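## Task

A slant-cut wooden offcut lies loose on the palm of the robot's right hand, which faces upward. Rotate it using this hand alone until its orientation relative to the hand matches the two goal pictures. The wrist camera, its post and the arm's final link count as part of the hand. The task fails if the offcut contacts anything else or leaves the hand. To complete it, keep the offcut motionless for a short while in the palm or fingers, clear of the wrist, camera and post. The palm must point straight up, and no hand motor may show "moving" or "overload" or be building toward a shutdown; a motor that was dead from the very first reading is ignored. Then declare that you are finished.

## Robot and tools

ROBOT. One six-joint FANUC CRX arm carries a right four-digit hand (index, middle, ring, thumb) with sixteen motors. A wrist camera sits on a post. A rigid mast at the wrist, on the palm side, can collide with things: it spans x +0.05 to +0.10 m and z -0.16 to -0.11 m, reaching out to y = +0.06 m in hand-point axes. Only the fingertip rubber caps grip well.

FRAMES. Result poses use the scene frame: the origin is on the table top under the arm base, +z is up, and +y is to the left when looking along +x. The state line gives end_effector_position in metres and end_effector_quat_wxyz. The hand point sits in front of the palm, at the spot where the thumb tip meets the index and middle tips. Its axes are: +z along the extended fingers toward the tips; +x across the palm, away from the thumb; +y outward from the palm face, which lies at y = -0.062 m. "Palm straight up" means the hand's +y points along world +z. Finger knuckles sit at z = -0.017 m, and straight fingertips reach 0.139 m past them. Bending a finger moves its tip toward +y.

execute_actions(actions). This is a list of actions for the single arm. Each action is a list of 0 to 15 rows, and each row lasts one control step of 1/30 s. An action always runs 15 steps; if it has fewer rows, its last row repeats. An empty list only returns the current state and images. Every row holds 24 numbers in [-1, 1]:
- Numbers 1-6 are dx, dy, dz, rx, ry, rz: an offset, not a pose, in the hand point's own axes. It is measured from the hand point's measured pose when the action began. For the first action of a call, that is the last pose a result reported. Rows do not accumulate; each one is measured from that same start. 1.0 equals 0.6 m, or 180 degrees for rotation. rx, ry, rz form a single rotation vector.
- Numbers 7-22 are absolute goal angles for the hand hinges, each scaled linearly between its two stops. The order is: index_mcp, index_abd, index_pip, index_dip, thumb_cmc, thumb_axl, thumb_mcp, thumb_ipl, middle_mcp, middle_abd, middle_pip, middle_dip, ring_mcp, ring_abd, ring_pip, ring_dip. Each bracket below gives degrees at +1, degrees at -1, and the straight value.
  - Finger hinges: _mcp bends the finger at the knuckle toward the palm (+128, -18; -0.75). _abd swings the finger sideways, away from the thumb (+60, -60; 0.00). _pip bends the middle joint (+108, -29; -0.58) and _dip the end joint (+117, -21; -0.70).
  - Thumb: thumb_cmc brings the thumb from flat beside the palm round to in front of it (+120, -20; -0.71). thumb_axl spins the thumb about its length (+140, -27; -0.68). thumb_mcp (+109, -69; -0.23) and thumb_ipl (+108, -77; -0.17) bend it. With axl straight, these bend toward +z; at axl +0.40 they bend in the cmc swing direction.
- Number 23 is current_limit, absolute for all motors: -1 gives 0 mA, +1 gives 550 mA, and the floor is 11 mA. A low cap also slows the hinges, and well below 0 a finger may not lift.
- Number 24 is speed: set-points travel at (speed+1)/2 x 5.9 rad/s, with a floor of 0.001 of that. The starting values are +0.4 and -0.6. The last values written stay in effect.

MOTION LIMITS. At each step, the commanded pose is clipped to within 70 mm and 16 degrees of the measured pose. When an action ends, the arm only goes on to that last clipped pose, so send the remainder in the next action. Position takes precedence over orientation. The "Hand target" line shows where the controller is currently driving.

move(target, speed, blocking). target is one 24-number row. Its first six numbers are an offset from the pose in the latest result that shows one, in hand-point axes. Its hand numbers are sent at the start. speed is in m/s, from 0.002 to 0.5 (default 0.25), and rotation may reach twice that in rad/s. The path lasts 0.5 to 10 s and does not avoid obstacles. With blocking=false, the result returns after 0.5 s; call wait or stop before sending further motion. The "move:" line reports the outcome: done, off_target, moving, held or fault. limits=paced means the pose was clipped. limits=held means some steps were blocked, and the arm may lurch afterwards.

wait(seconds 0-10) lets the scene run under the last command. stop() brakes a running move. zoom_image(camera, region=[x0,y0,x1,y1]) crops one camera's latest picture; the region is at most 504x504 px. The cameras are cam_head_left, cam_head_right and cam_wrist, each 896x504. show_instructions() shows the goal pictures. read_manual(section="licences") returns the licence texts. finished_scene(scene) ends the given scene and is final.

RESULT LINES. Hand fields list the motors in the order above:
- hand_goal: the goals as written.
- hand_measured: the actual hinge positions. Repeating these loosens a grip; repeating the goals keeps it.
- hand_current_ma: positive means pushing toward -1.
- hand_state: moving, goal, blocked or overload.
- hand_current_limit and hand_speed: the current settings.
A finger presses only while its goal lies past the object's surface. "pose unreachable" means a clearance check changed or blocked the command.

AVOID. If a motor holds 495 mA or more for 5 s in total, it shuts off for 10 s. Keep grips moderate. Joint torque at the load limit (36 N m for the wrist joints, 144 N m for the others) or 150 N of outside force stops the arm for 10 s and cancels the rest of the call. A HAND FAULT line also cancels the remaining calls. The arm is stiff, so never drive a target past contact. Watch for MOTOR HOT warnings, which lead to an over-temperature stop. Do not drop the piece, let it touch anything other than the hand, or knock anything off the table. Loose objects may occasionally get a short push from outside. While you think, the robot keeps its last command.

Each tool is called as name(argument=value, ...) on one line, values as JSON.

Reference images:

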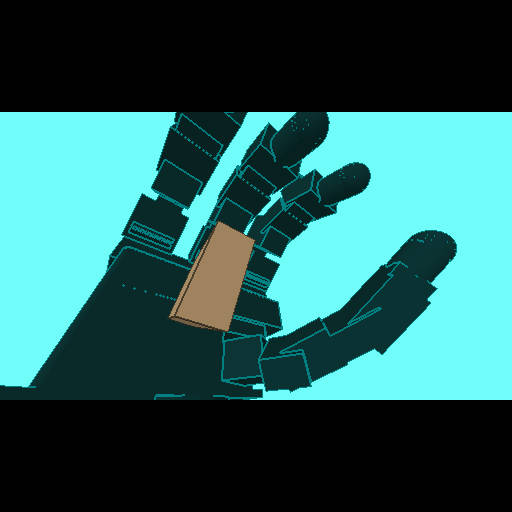

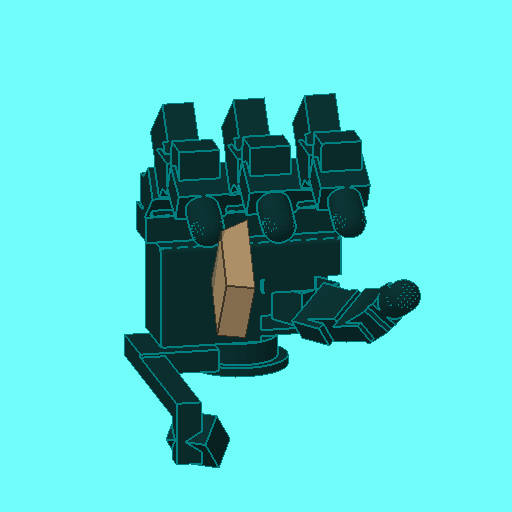

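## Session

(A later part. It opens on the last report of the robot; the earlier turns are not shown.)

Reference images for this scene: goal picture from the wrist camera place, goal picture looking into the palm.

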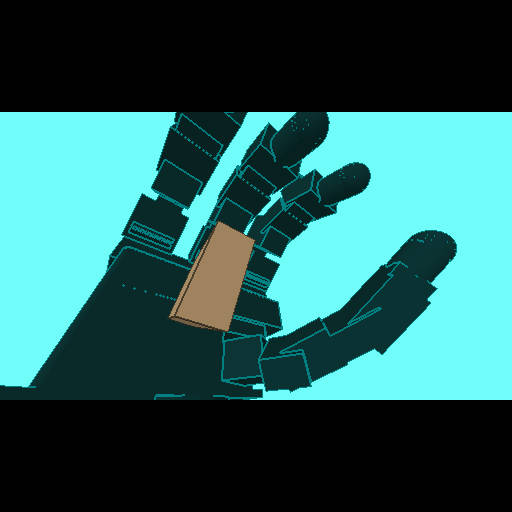

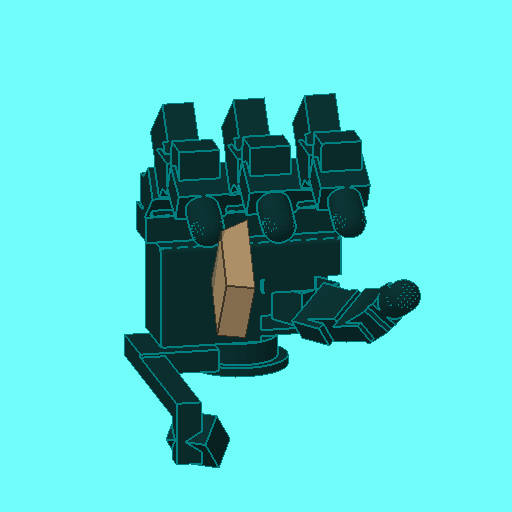

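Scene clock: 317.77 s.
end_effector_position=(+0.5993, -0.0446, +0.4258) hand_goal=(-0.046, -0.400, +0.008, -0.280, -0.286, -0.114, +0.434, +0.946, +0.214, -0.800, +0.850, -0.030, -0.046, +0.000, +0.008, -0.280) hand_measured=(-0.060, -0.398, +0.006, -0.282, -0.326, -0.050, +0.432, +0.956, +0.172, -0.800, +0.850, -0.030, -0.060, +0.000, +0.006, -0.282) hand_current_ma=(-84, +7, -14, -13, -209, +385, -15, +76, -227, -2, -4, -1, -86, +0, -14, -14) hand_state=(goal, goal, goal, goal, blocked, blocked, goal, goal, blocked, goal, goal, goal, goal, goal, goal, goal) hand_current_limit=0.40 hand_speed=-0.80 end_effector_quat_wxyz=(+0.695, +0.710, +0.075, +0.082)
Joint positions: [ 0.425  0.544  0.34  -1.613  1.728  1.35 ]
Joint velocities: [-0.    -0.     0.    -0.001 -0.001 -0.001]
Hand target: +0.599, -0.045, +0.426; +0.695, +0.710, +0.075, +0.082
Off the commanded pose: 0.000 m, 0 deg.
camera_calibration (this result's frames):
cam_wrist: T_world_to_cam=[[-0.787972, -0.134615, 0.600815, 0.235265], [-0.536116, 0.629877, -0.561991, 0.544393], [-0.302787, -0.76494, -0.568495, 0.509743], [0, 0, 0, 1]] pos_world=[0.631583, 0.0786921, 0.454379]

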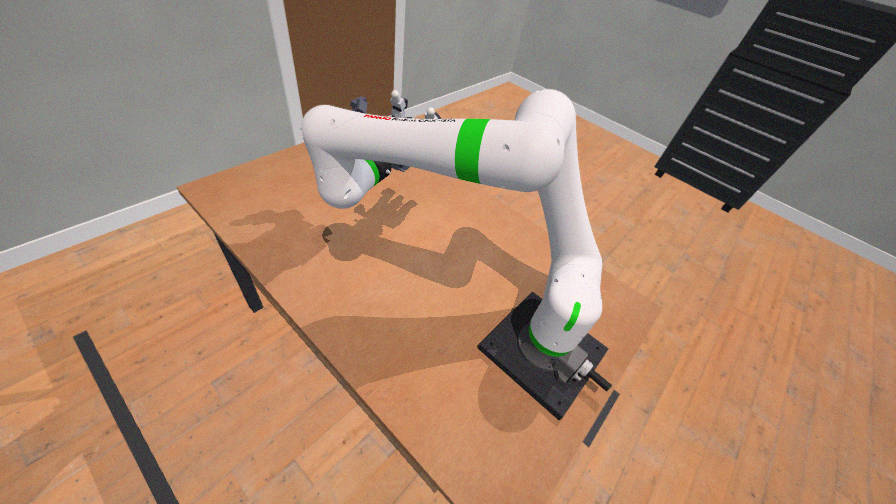

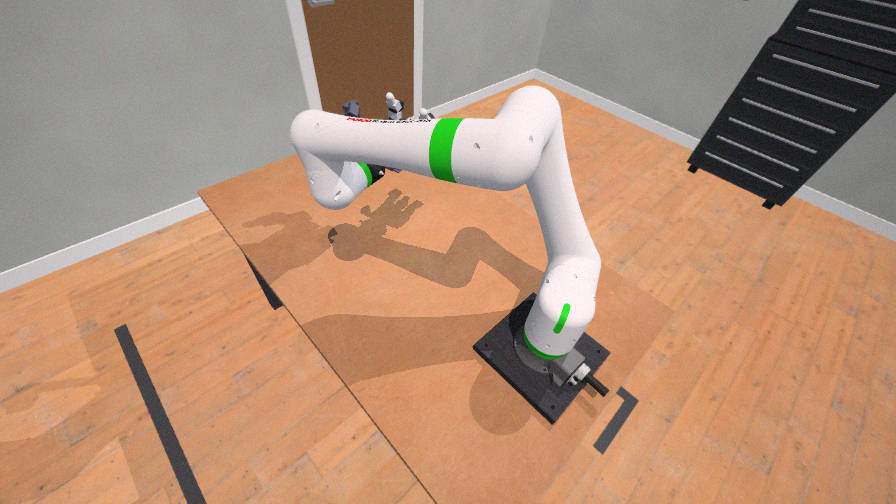

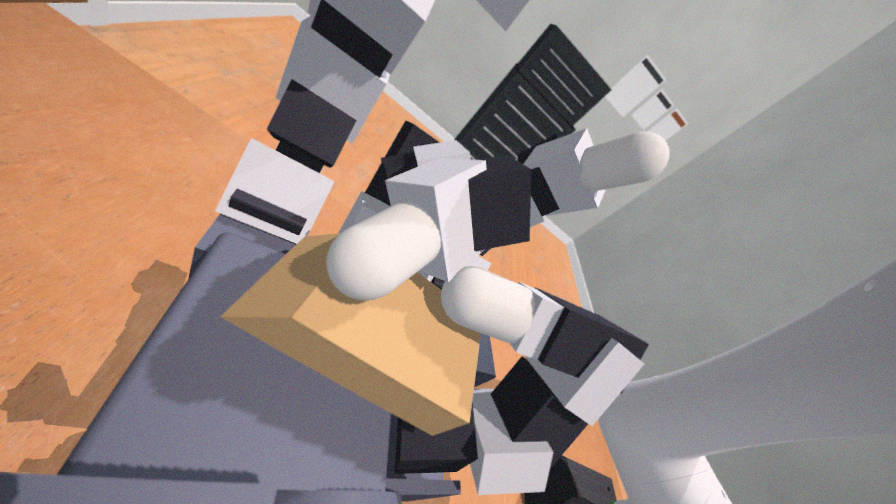

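execute_actions(actions=[[[0,0,0,0,0,0,-0.046,-0.4,0.008,-0.28,-0.32,-0.05,0.45,0.96,0.15,-0.8,0.5,-0.03,-0.046,0,0.008,-0.28,0.4,-0.4]],[[0,0,0,0,0,0,-0.046,-0.2,0.008,-0.28,-0.31,-0.05,0.45,0.96,-0.4,-0.3,0.5,0.3,-0.046,0,0.008,-0.28,0.4,-0.2]],[[0,0,0,0,0,0,-0.046,0,0.008,-0.28,-0.16,-0.055,0.40,0.97,-0.5,0,0.5,0.3,-0.046,0,0.008,-0.28,0.4,-0.7]],[[0,0,0,0,0,0,-0.046,0,0.008,-0.28,0,-0.06,0.344,0.98,-0.5,0,0.5,0.3,-0.046,0,0.008,-0.28,0.4,-0.7]],[[0,0,0,0,0,0,-0.046,0,0.008,-0.28,0.143,-0.055,0.288,0.975,-0.5,0,0.5,0.3,-0.046,0,0.008,-0.28,0.4,-0.7]],[[0,0,0,0,0,0,-0.046,0,0.008,-0.28,0.286,-0.05,0.231,0.968,-0.5,0,0.5,0.3,-0.046,0,0.008,-0.28,0.4,-0.7]]])

Scene clock: 410.90 s.
end_effector_position=(+0.5993, -0.0446, +0.4258) hand_goal=(-0.046, +0.000, +0.008, -0.280, +0.286, -0.050, +0.230, +0.968, -0.500, +0.000, +0.500, +0.300, -0.046, +0.000, +0.008, -0.280) hand_measured=(-0.060, -0.004, +0.006, -0.282, +0.248, -0.052, +0.218, +0.964, -0.506, -0.004, +0.502, +0.298, -0.060, +0.000, +0.006, -0.282) hand_current_ma=(-86, -14, -14, -13, -195, -12, -79, -32, -37, -14, +17, -11, -86, +0, -14, -14) hand_state=(goal, goal, goal, goal, blocked, goal, goal, goal, goal, goal, goal, goal, goal, goal, goal, goal) hand_current_limit=0.40 hand_speed=-0.70 end_effector_quat_wxyz=(+0.695, +0.710, +0.075, +0.082)
Joint positions: [ 0.425  0.544  0.34  -1.613  1.728  1.35 ]
Joint velocities: [-0.    -0.     0.     0.001  0.001 -0.001]
Hand target: +0.599, -0.045, +0.426; +0.695, +0.710, +0.075, +0.082
Off the commanded pose: 0.000 m, 0 deg.
camera_calibration (this result's frames):
cam_wrist: T_world_to_cam=[[-0.787972, -0.134615, 0.600815, 0.235265], [-0.536116, 0.629877, -0.561992, 0.544393], [-0.302787, -0.76494, -0.568495, 0.509743], [0, 0, 0, 1]] pos_world=[0.631583, 0.078692, 0.454379]

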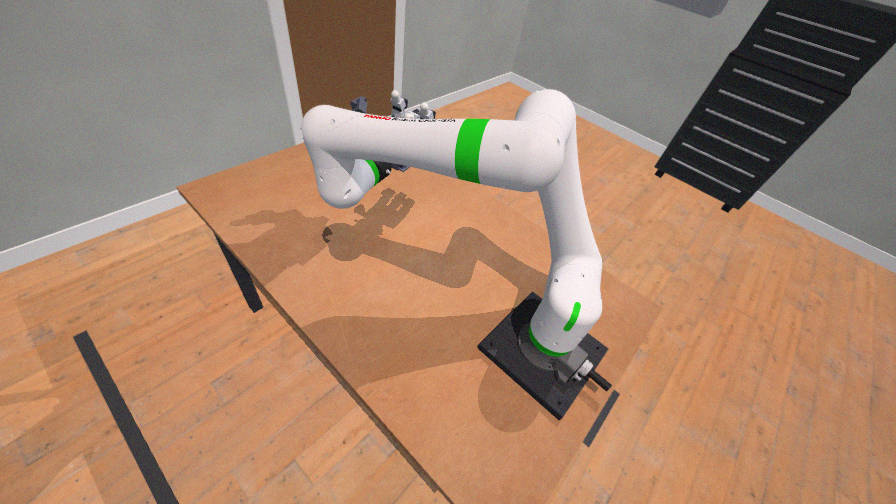

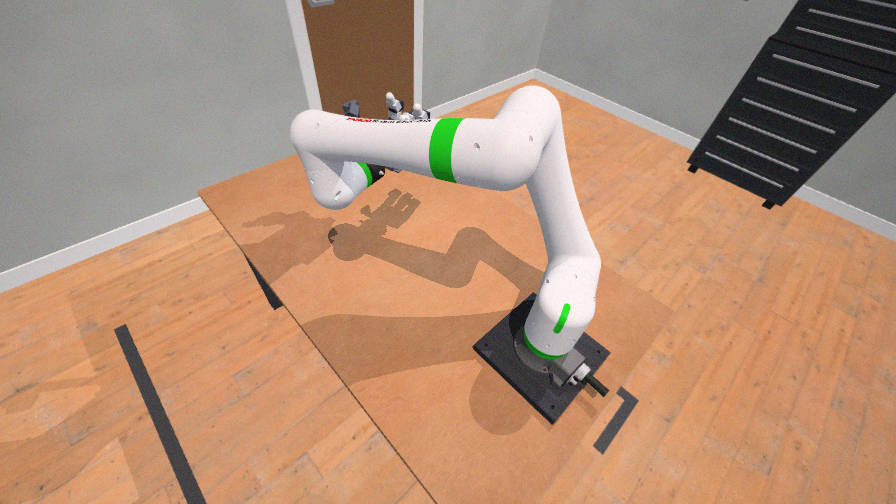

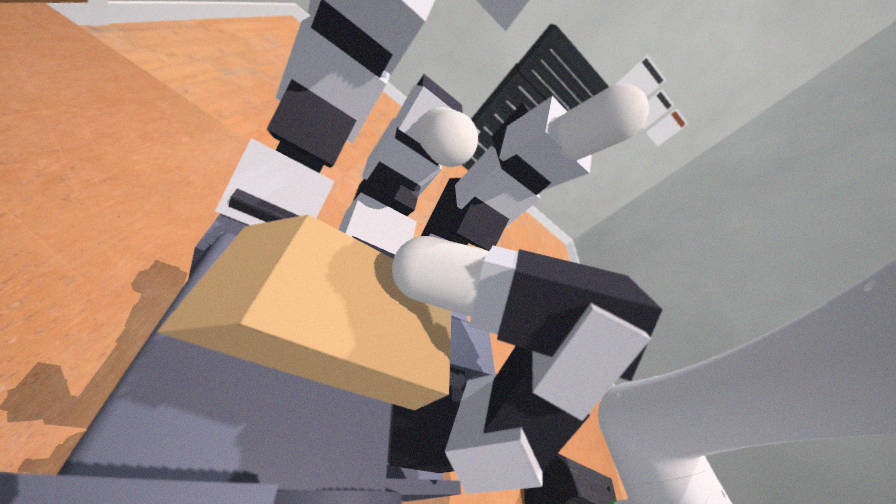

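execute_actions(actions=[[[0,0,0,0,0,0,-0.046,0,0.008,-0.28,0.2,-0.05,0.0,0.9,-0.5,0.25,0.96,0.478,-0.046,0,0.008,-0.28,0.4,-0.3]],[[0,0,0,0,0,0,-0.046,0,0.008,-0.28,-0.571,0.685,0.3,0.9,-0.5,0.25,0.96,0.478,-0.046,0,0.008,-0.28,0.4,0.0]],[[0,0,0,0,0,0,-0.046,0,0.008,-0.28,-0.571,0.685,0.65,0.9,-0.4,0.25,0.96,0.478,-0.046,0,0.008,-0.28,0.4,-0.4]],[[0,0,0,0,0,0,-0.046,0,0.008,-0.28,-0.571,0.685,0.87,0.9,-0.24,0.25,0.96,0.478,-0.046,0,0.008,-0.28,0.4,-0.6]],[[0,0,0,0,0,0,-0.046,0,0.008,-0.28,-0.571,0.685,0.87,0.9,-0.24,0.25,0.96,0.478,-0.046,0,0.008,-0.28,0.4,-0.6]]])

Scene clock: 438.27 s.
end_effector_position=(+0.5993, -0.0446, +0.4258) hand_goal=(-0.046, +0.000, +0.008, -0.280, -0.572, +0.684, +0.870, +0.900, -0.240, +0.250, +0.960, +0.478, -0.046, +0.000, +0.008, -0.280) hand_measured=(-0.060, -0.004, +0.006, -0.282, -0.574, +0.684, +0.870, +0.904, -0.256, +0.248, +0.960, +0.476, -0.060, +0.000, +0.006, -0.282) hand_current_ma=(-86, -14, -14, -13, -11, -4, +3, +32, -86, -13, -2, -11, -86, +0, -14, -14) hand_state=(goal, goal, goal, goal, goal, goal, goal, goal, goal, goal, goal, goal, goal, goal, goal, goal) hand_current_limit=0.40 hand_speed=-0.60 end_effector_quat_wxyz=(+0.695, +0.710, +0.075, +0.082)
Joint positions: [ 0.425  0.544  0.34  -1.613  1.728  1.35 ]
Joint velocities: [ 0.     0.     0.001 -0.     0.    -0.001]
Hand target: +0.599, -0.045, +0.426; +0.695, +0.710, +0.075, +0.082
Off the commanded pose: 0.000 m, 0 deg.
camera_calibration (this result's frames):
cam_wrist: T_world_to_cam=[[-0.787972, -0.134615, 0.600815, 0.235265], [-0.536116, 0.629877, -0.561991, 0.544393], [-0.302787, -0.76494, -0.568495, 0.509742], [0, 0, 0, 1]] pos_world=[0.631583, 0.0786921, 0.454379]

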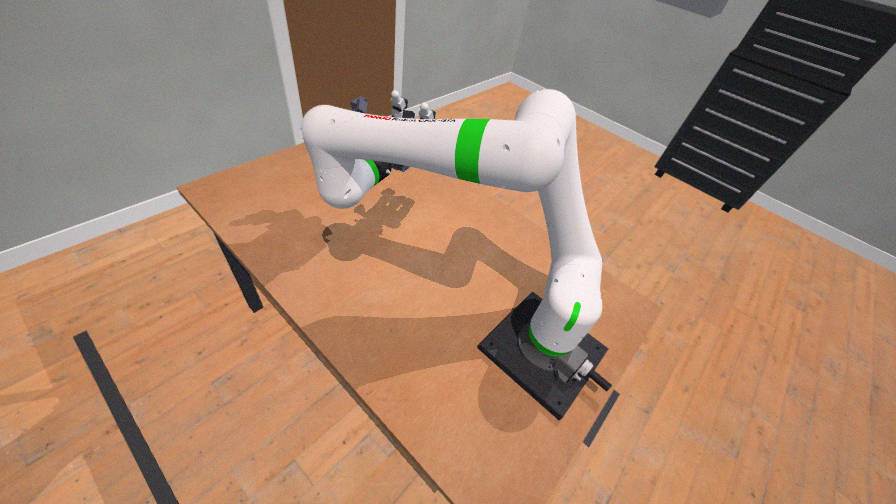

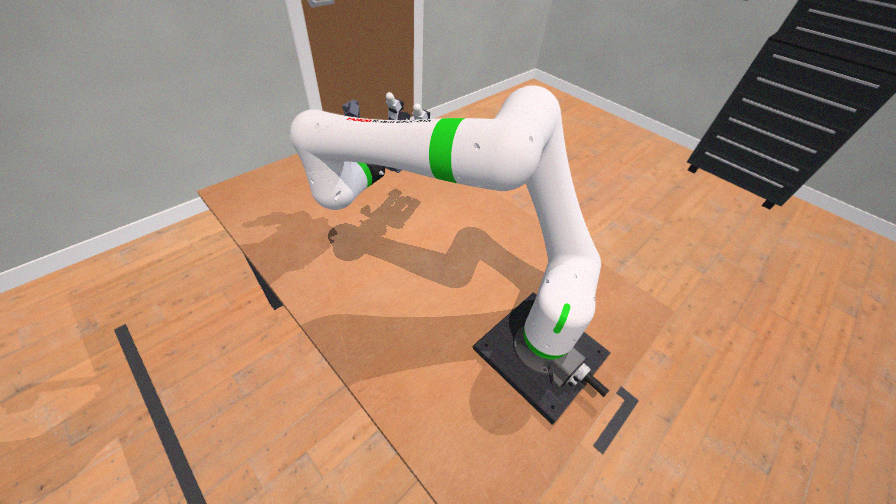

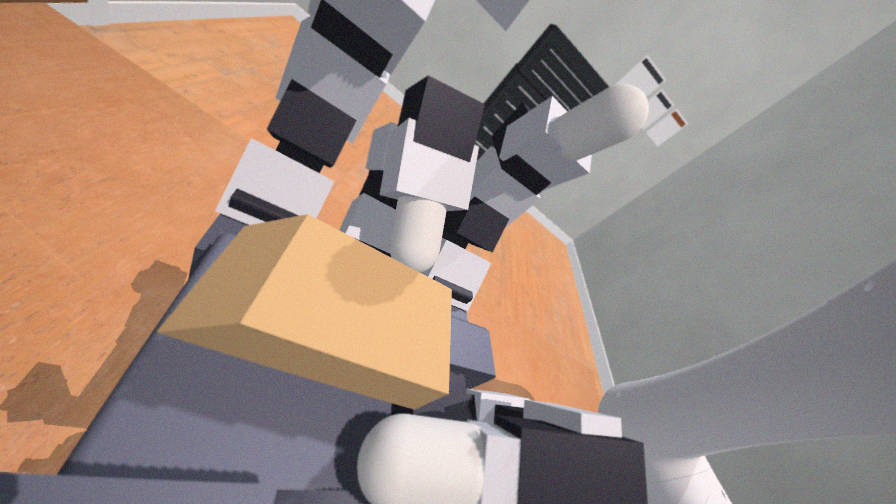

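execute_actions(actions=[[[0,0,0,0,0,0,-0.046,0,0.008,-0.28,-0.571,0.45,0.87,0.9,-0.22,0.25,0.96,0.478,-0.046,0,0.008,-0.28,0.4,-0.6]],[[0,0,0,0,0,0,-0.046,0,0.008,-0.28,-0.571,0.30,0.87,0.9,-0.22,0.25,0.96,0.478,-0.046,0,0.008,-0.28,0.4,-0.7]],[[0,0,0,0,0,0,-0.046,0,0.008,-0.28,-0.571,0.30,0.87,0.9,-0.22,0.25,0.96,0.478,-0.046,0,0.008,-0.28,0.4,-0.7]]])

Scene clock: 452.97 s.
end_effector_position=(+0.5993, -0.0446, +0.4258) hand_goal=(-0.046, +0.000, +0.008, -0.280, -0.572, +0.300, +0.870, +0.900, -0.220, +0.250, +0.960, +0.478, -0.046, +0.000, +0.008, -0.280) hand_measured=(-0.060, -0.004, +0.006, -0.282, -0.578, +0.348, +0.868, +0.900, -0.250, +0.250, +0.960, +0.490, -0.060, +0.000, +0.006, -0.282) hand_current_ma=(-86, -14, -14, -13, -28, +334, -16, +3, -161, +1, -5, +67, -86, +0, -14, -14) hand_state=(goal, goal, goal, goal, goal, blocked, goal, goal, blocked, goal, goal, goal, goal, goal, goal, goal) hand_current_limit=0.40 hand_speed=-0.70 end_effector_quat_wxyz=(+0.695, +0.710, +0.075, +0.082)
Joint positions: [ 0.425  0.544  0.34  -1.613  1.728  1.35 ]
Joint velocities: [ 0.    -0.001 -0.001 -0.    -0.    -0.   ]
Hand target: +0.599, -0.045, +0.426; +0.695, +0.710, +0.075, +0.082
Off the commanded pose: 0.000 m, 0 deg.
camera_calibration (this result's frames):
cam_wrist: T_world_to_cam=[[-0.787972, -0.134615, 0.600815, 0.235265], [-0.536116, 0.629877, -0.561991, 0.544393], [-0.302787, -0.76494, -0.568495, 0.509743], [0, 0, 0, 1]] pos_world=[0.631583, 0.078692, 0.454379]

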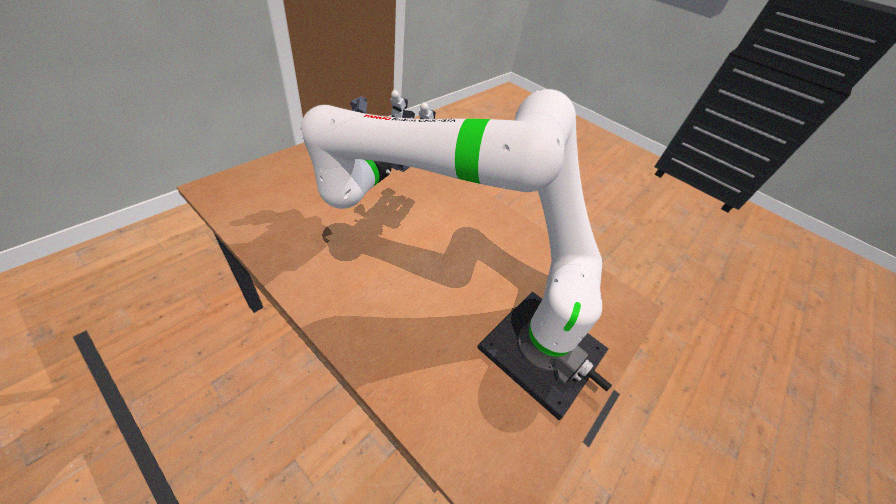

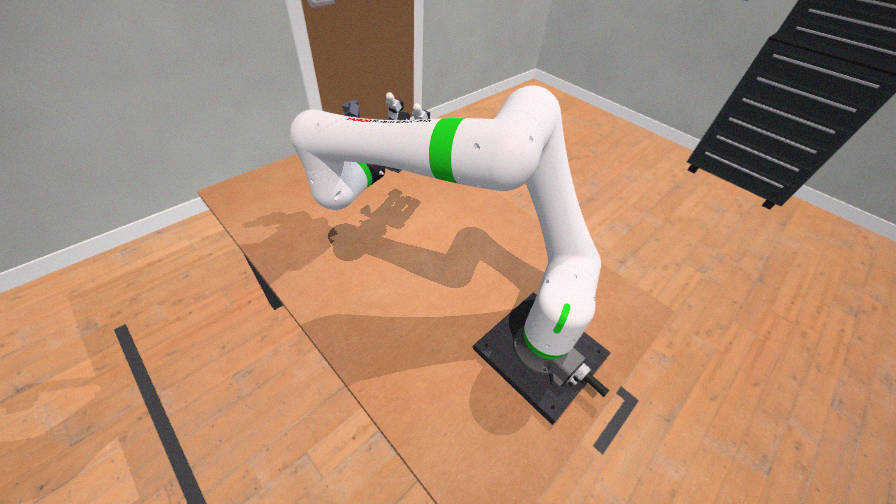

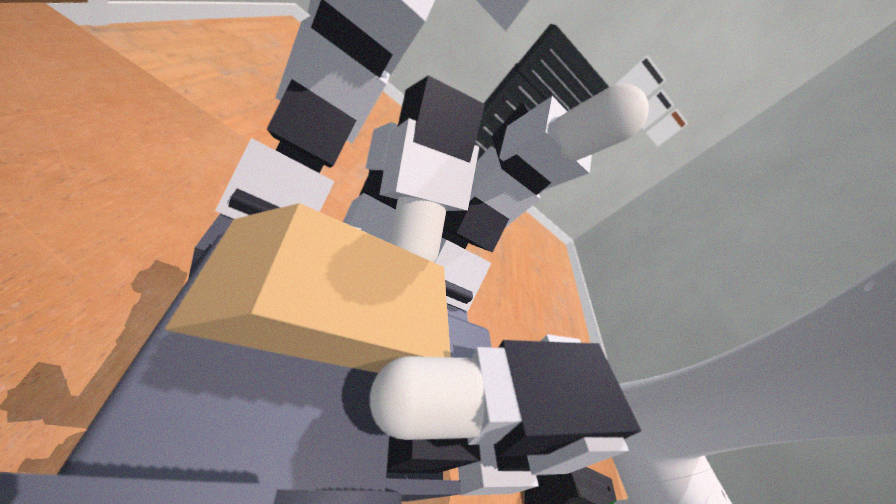

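execute_actions(actions=[[[0,0,0,0,0,0,-0.046,0,0.008,-0.28,-0.535,0.30,0.822,0.89,-0.16,0.28,0.82,0.56,-0.046,0,0.008,-0.28,0.4,-0.75]],[[0,0,0,0,0,0,-0.046,0,0.008,-0.28,-0.5,0.30,0.775,0.881,-0.10,0.32,0.679,0.63,-0.046,0,0.008,-0.28,0.4,-0.75]],[[0,0,0,0,0,0,-0.046,0,0.008,-0.28,-0.357,0.31,0.64,0.908,-0.068,0.35,0.56,0.652,-0.046,0,0.008,-0.28,0.4,-0.75]],[[0,0,0,0,0,0,-0.046,0,0.008,-0.28,-0.214,0.32,0.502,0.935,-0.035,0.35,0.438,0.674,-0.046,0,0.008,-0.28,0.4,-0.75]]])

Scene clock: 502.00 s.
end_effector_position=(+0.5993, -0.0446, +0.4258) hand_goal=(-0.046, +0.000, +0.008, -0.280, -0.214, +0.320, +0.502, +0.934, -0.036, +0.350, +0.438, +0.674, -0.046, +0.000, +0.008, -0.280) hand_measured=(-0.060, -0.004, +0.006, -0.282, -0.216, +0.344, +0.516, +0.938, -0.144, +0.344, +0.450, +0.688, -0.060, +0.016, +0.006, -0.282) hand_current_ma=(-86, -14, -14, -13, -12, +173, +93, +24, -385, -27, +64, +76, -86, +71, -14, -14) hand_state=(goal, goal, goal, goal, goal, blocked, goal, goal, blocked, goal, goal, goal, goal, goal, goal, goal) hand_current_limit=0.40 hand_speed=-0.75 end_effector_quat_wxyz=(+0.695, +0.710, +0.075, +0.082)
Joint positions: [ 0.425  0.544  0.34  -1.613  1.728  1.35 ]
Joint velocities: [-0.     0.002 -0.    -0.     0.     0.001]
Hand target: +0.599, -0.045, +0.426; +0.695, +0.710, +0.075, +0.082
Off the commanded pose: 0.000 m, 0 deg.
camera_calibration (this result's frames):
cam_wrist: T_world_to_cam=[[-0.787972, -0.134615, 0.600815, 0.235265], [-0.536116, 0.629877, -0.561991, 0.544393], [-0.302787, -0.76494, -0.568495, 0.509743], [0, 0, 0, 1]] pos_world=[0.631583, 0.0786921, 0.454379]

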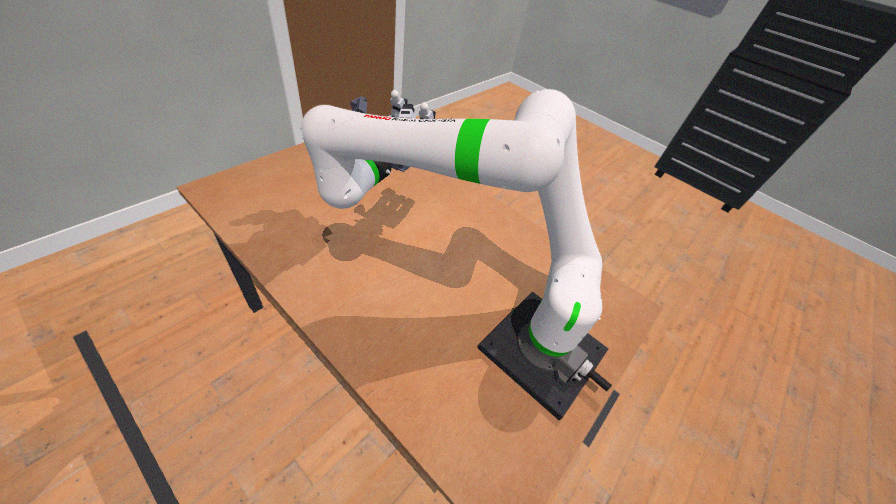

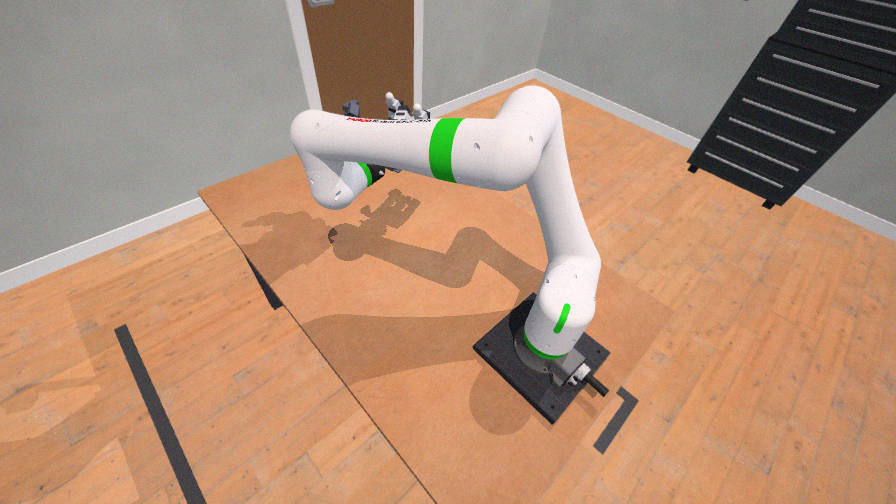

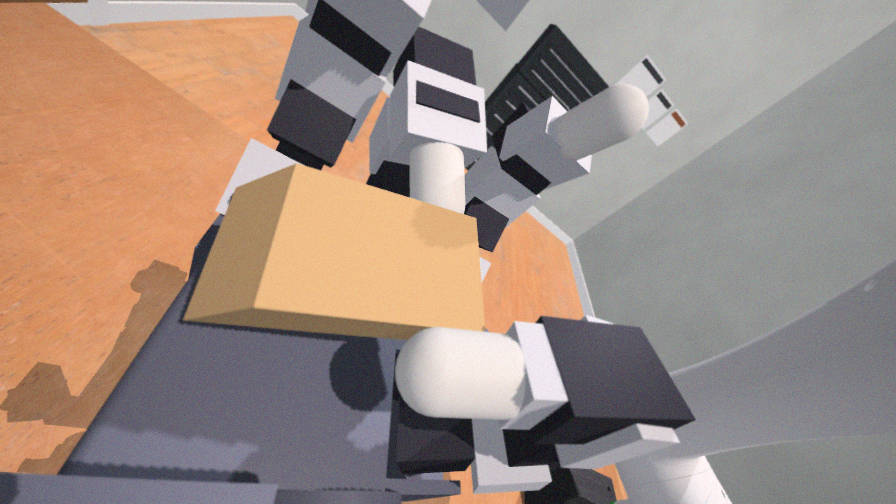

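execute_actions(actions=[[[0,0,0,0,0,0,-0.046,0,0.008,-0.28,-0.214,0.33,0.502,0.935,-0.09,0.2,0.438,0.674,-0.3,0.3,0.2,-0.1,0.6,-0.6]],[[0,0,0,0,0,0,-0.046,0,0.008,-0.28,-0.143,0.335,0.416,0.93,-0.03,0.15,0.275,0.687,-0.3,0.3,0.2,-0.1,0.6,-0.75]],[[0,0,0,0,0,0,-0.046,0,0.008,-0.28,-0.071,0.34,0.33,0.924,0.022,0.1,0.11,0.70,-0.3,0.3,0.2,-0.1,0.6,-0.75]],[[0,0,0,0,0,0,-0.046,0,0.008,-0.28,-0.071,0.34,0.33,0.924,0.022,0.1,0.11,0.70,-0.3,0.3,0.2,-0.1,0.6,-0.75]]])

Scene clock: 527.63 s.
end_effector_position=(+0.5993, -0.0446, +0.4258) hand_goal=(-0.046, +0.000, +0.008, -0.280, -0.072, +0.340, +0.330, +0.924, +0.022, +0.100, +0.110, +0.700, -0.300, +0.300, +0.200, -0.100) hand_measured=(-0.060, -0.004, +0.006, -0.282, -0.074, +0.356, +0.344, +0.936, -0.046, +0.106, +0.106, +0.704, -0.306, +0.298, +0.196, -0.102) hand_current_ma=(-86, -14, -14, -13, -7, +115, +88, +78, -363, +25, -27, +27, -31, -13, -16, -14) hand_state=(goal, goal, goal, goal, goal, goal, goal, goal, blocked, goal, goal, goal, goal, goal, goal, goal) hand_current_limit=0.60 hand_speed=-0.75 end_effector_quat_wxyz=(+0.695, +0.710, +0.075, +0.082)
Joint positions: [ 0.425  0.544  0.34  -1.613  1.728  1.35 ]
Joint velocities: [-0.     0.     0.001 -0.     0.001  0.   ]
Hand target: +0.599, -0.045, +0.426; +0.695, +0.710, +0.075, +0.082
Off the commanded pose: 0.000 m, 0 deg.
camera_calibration (this result's frames):
cam_wrist: T_world_to_cam=[[-0.787972, -0.134615, 0.600815, 0.235265], [-0.536115, 0.629878, -0.561991, 0.544393], [-0.302787, -0.76494, -0.568495, 0.509743], [0, 0, 0, 1]] pos_world=[0.631583, 0.078692, 0.45438]

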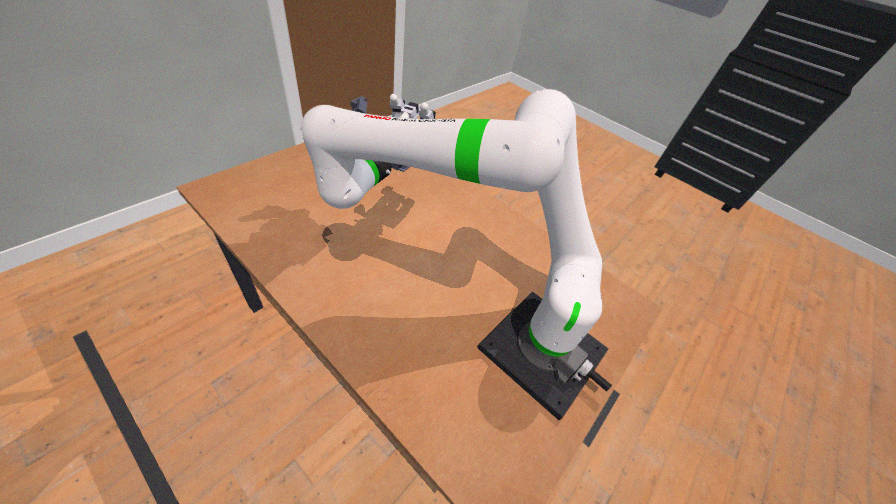

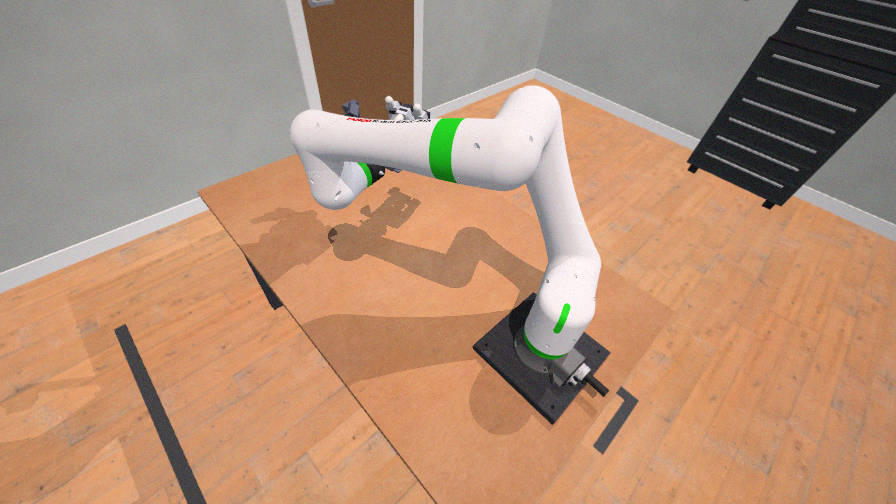

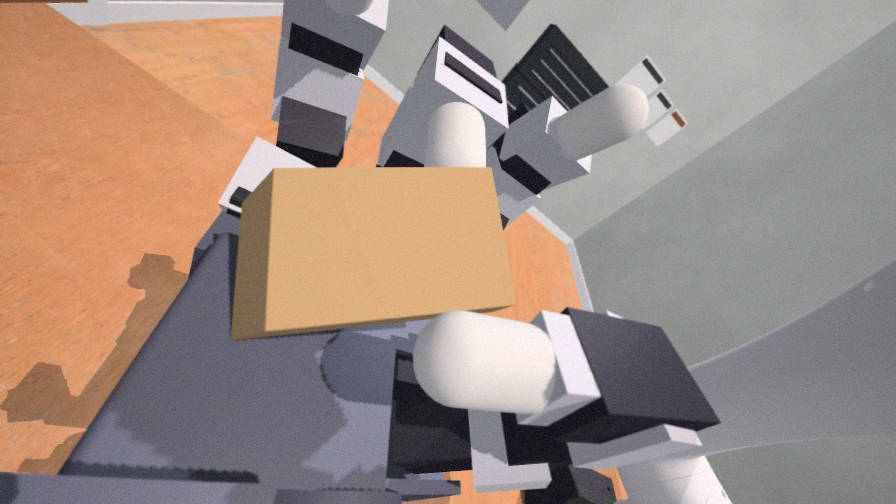

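execute_actions(actions=[[[0,0,0,0,0,0,-0.046,0,0.008,-0.28,0.036,0.35,0.26,0.923,0.09,0.05,-0.085,0.705,-0.3,0.3,0.2,-0.1,0.6,-0.75]],[[0,0,0,0,0,0,-0.046,0,0.008,-0.28,0.143,0.36,0.19,0.922,0.178,0.0,-0.285,0.71,-0.3,0.3,0.2,-0.1,0.6,-0.75]],[[0,0,0,0,0,0,-0.046,0,0.008,-0.28,0.143,0.36,0.19,0.922,0.178,0.0,-0.285,0.71,-0.3,0.3,0.2,-0.1,0.6,-0.75]]])

Scene clock: 609.10 s.
end_effector_position=(+0.5993, -0.0446, +0.4258) hand_goal=(-0.046, +0.000, +0.008, -0.280, +0.142, +0.360, +0.190, +0.922, +0.178, +0.000, -0.286, +0.710, -0.300, +0.300, +0.200, -0.100) hand_measured=(-0.060, -0.004, +0.006, -0.282, +0.144, +0.372, +0.202, +0.930, +0.142, +0.002, -0.288, +0.710, -0.306, +0.298, +0.196, -0.102) hand_current_ma=(-86, -14, -14, -13, +9, +80, +83, +62, -191, +13, -7, -4, -31, -13, -16, -14) hand_state=(goal, goal, goal, goal, goal, goal, goal, goal, blocked, goal, goal, goal, goal, goal, goal, goal) hand_current_limit=0.60 hand_speed=-0.75 end_effector_quat_wxyz=(+0.695, +0.710, +0.075, +0.082)
Joint positions: [ 0.425  0.544  0.34  -1.613  1.728  1.35 ]
Joint velocities: [ 0.    -0.    -0.     0.001 -0.001  0.002]
Hand target: +0.599, -0.045, +0.426; +0.695, +0.710, +0.075, +0.082
Off the commanded pose: 0.000 m, 0 deg.
camera_calibration (this result's frames):
cam_wrist: T_world_to_cam=[[-0.787972, -0.134615, 0.600815, 0.235265], [-0.536116, 0.629877, -0.561992, 0.544393], [-0.302787, -0.76494, -0.568495, 0.509742], [0, 0, 0, 1]] pos_world=[0.631583, 0.078692, 0.454379]

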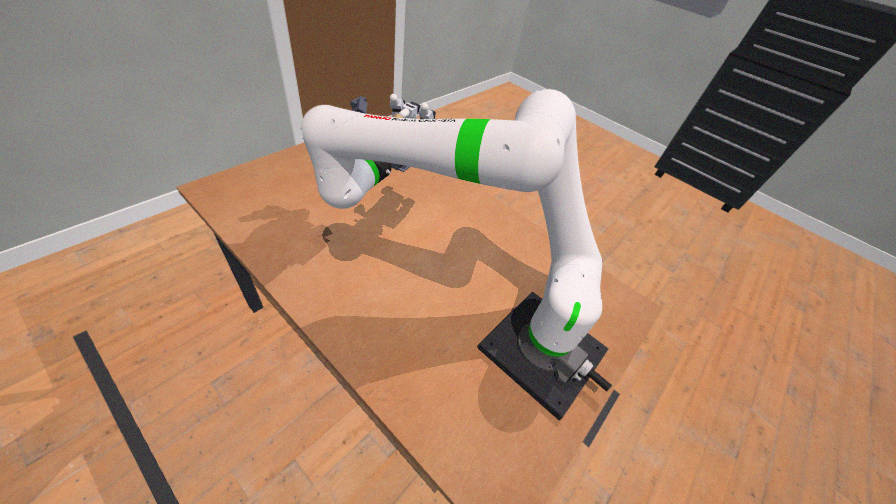

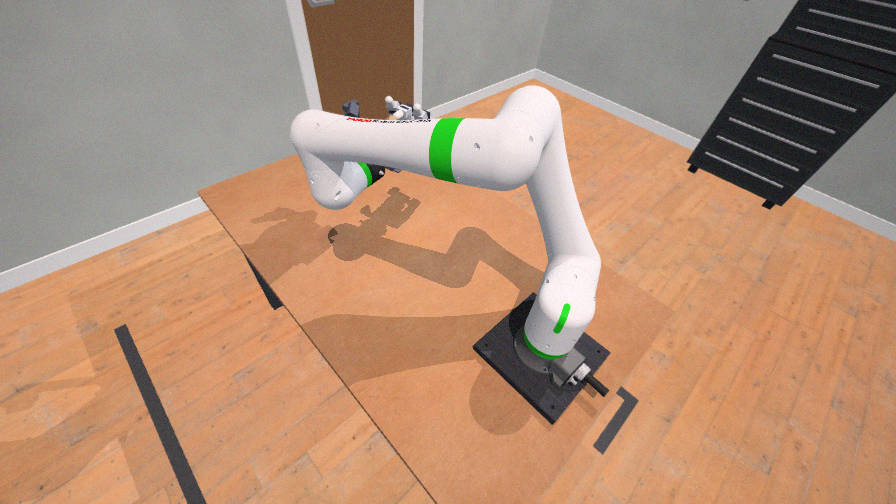

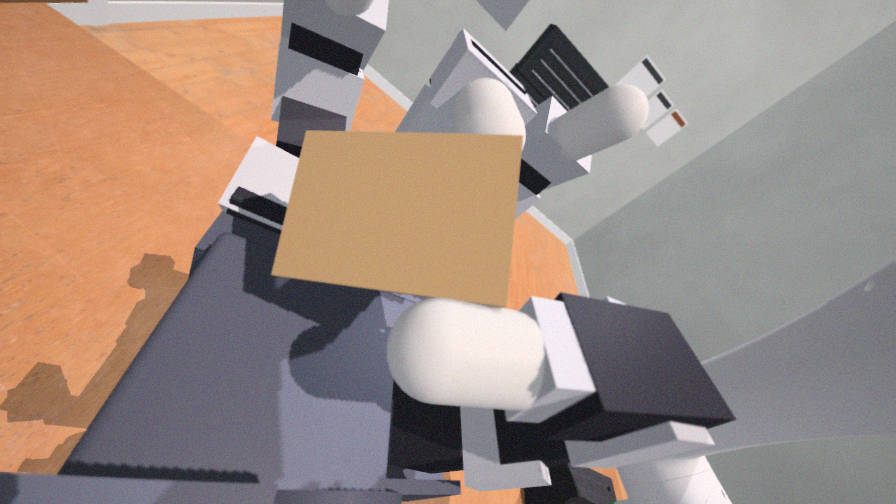

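execute_actions(actions=[[[0,0,0,0,0,0,-0.2,-0.5,0.008,-0.28,0.215,0.363,0.13,0.91,0.185,-0.1,-0.26,0.62,-0.5,0.3,0.3,-0.1,0.6,-0.75]],[[0,0,0,0,0,0,-0.2,-0.5,0.008,-0.28,0.286,0.367,0.07,0.895,0.19,-0.18,-0.23,0.51,-0.5,0.3,0.3,-0.1,0.6,-0.75]],[[0,0,0,0,0,0,-0.2,-0.5,0.008,-0.28,0.357,0.37,0.011,0.881,0.20,-0.25,-0.197,0.406,-0.5,0.3,0.3,-0.1,0.6,-0.75]],[[0,0,0,0,0,0,-0.2,-0.5,0.008,-0.28,0.357,0.37,0.011,0.881,0.20,-0.25,-0.197,0.406,-0.5,0.3,0.3,-0.1,0.6,-0.75]]])

Scene clock: 660.30 s.
end_effector_position=(+0.5993, -0.0446, +0.4258) hand_goal=(-0.200, -0.500, +0.008, -0.280, +0.356, +0.370, +0.010, +0.880, +0.200, -0.250, -0.198, +0.406, -0.500, +0.300, +0.300, -0.100) hand_measured=(-0.206, -0.498, +0.006, -0.282, +0.358, +0.382, +0.024, +0.890, +0.142, -0.246, -0.222, +0.406, -0.506, +0.298, +0.296, -0.102) hand_current_ma=(-30, +7, -13, -13, +13, +86, +89, +70, -307, +16, -140, +3, -37, -12, -18, -14) hand_state=(goal, goal, goal, goal, goal, goal, goal, goal, blocked, goal, blocked, goal, goal, goal, goal, goal) hand_current_limit=0.60 hand_speed=-0.75 end_effector_quat_wxyz=(+0.695, +0.710, +0.075, +0.082)
Joint positions: [ 0.425  0.544  0.34  -1.613  1.728  1.35 ]
Joint velocities: [-0.    -0.    -0.    -0.002 -0.    -0.   ]
Hand target: +0.599, -0.045, +0.426; +0.695, +0.710, +0.075, +0.082
Off the commanded pose: 0.000 m, 0 deg.
camera_calibration (this result's frames):
cam_wrist: T_world_to_cam=[[-0.787972, -0.134615, 0.600815, 0.235265], [-0.536116, 0.629878, -0.561991, 0.544393], [-0.302787, -0.76494, -0.568495, 0.509743], [0, 0, 0, 1]] pos_world=[0.631583, 0.078692, 0.454379]

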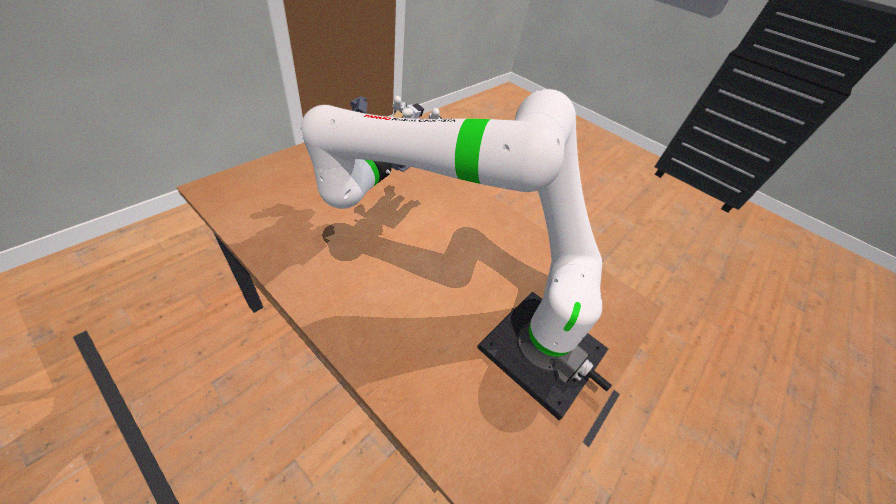

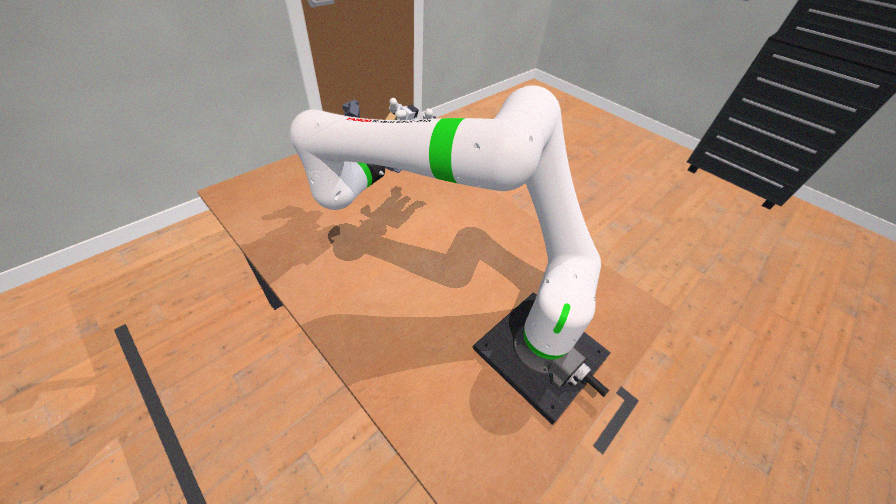

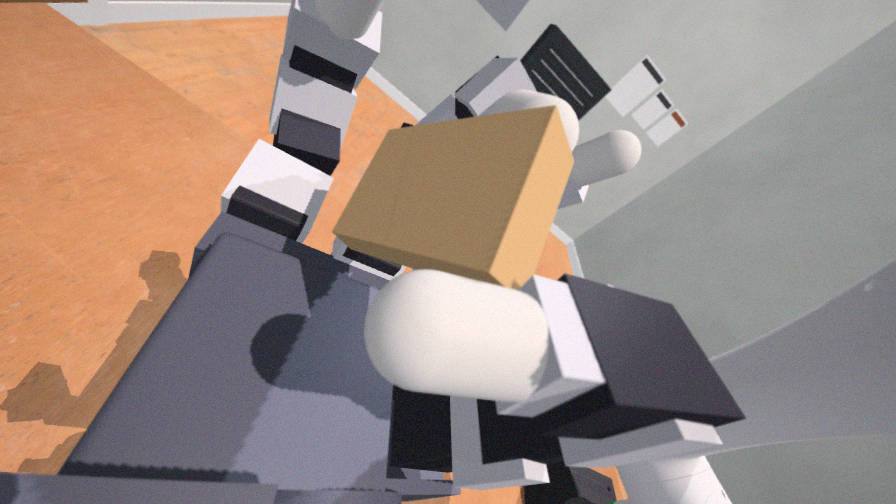

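execute_actions(actions=[[[0,0,0,0,0,0,-0.2,-0.5,0.008,-0.28,0.405,0.377,-0.057,0.863,0.155,-0.25,-0.145,0.39,-0.5,0.3,0.3,-0.1,0.6,-0.8]],[[0,0,0,0,0,0,-0.2,-0.5,0.008,-0.28,0.452,0.384,-0.126,0.845,0.12,-0.25,-0.09,0.372,-0.5,0.3,0.3,-0.1,0.6,-0.8]],[[0,0,0,0,0,0,-0.2,-0.5,0.008,-0.28,0.5,0.39,-0.194,0.827,0.09,-0.25,-0.04,0.354,-0.5,0.3,0.3,-0.1,0.6,-0.8]],[[0,0,0,0,0,0,-0.2,-0.5,0.008,-0.28,0.5,0.39,-0.194,0.827,0.09,-0.25,-0.04,0.354,-0.5,0.3,0.3,-0.1,0.6,-0.8]]])

Scene clock: 689.13 s.
end_effector_position=(+0.5993, -0.0446, +0.4258) hand_goal=(-0.200, -0.500, +0.008, -0.280, +0.500, +0.390, -0.194, +0.826, +0.090, -0.250, -0.040, +0.354, -0.500, +0.300, +0.300, -0.100) hand_measured=(-0.206, -0.498, +0.006, -0.282, +0.508, +0.398, -0.178, +0.834, +0.062, -0.248, -0.066, +0.350, -0.506, +0.298, +0.296, -0.102) hand_current_ma=(-30, +7, -13, -13, +41, +53, +105, +62, -153, +5, -150, -20, -37, -12, -18, -14) hand_state=(goal, goal, goal, goal, goal, goal, goal, goal, blocked, goal, blocked, goal, goal, goal, goal, goal) hand_current_limit=0.60 hand_speed=-0.80 end_effector_quat_wxyz=(+0.695, +0.710, +0.075, +0.082)
Joint positions: [ 0.425  0.544  0.34  -1.613  1.728  1.35 ]
Joint velocities: [ 0.     0.     0.     0.001 -0.001  0.   ]
Hand target: +0.599, -0.045, +0.426; +0.695, +0.710, +0.075, +0.082
Off the commanded pose: 0.000 m, 0 deg.
camera_calibration (this result's frames):
cam_wrist: T_world_to_cam=[[-0.787972, -0.134615, 0.600815, 0.235265], [-0.536116, 0.629878, -0.561991, 0.544393], [-0.302787, -0.76494, -0.568495, 0.509743], [0, 0, 0, 1]] pos_world=[0.631583, 0.0786921, 0.454379]

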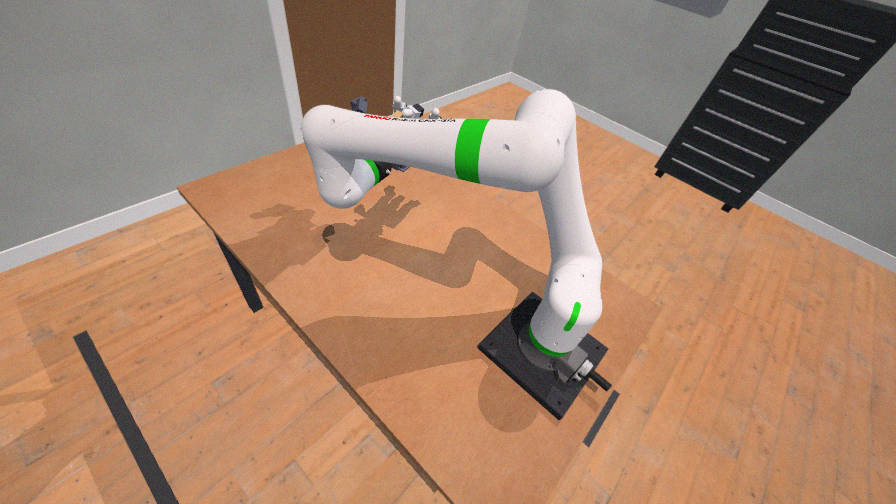

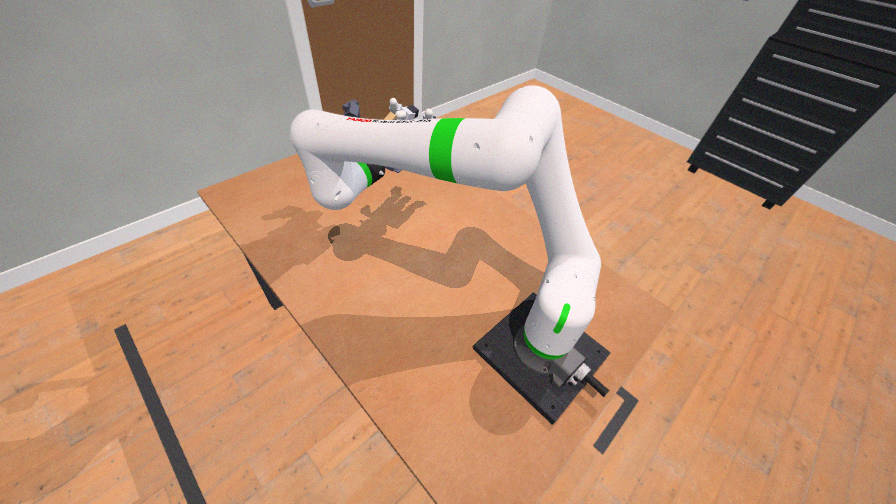

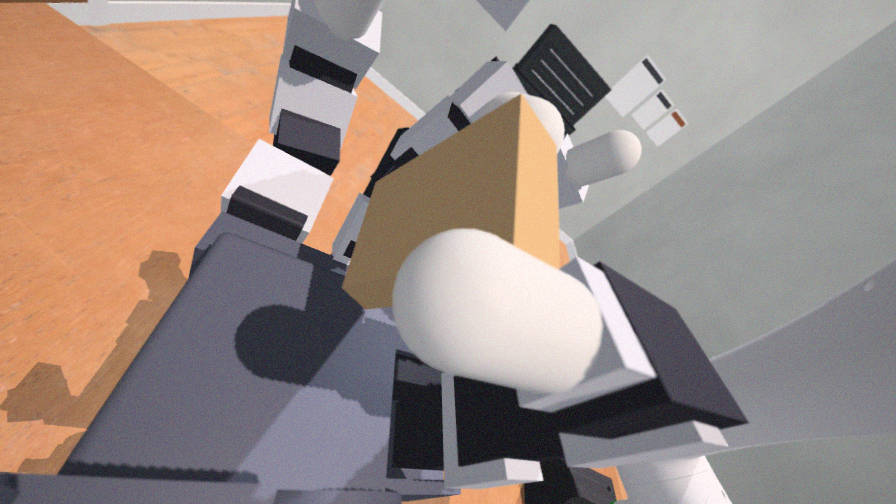

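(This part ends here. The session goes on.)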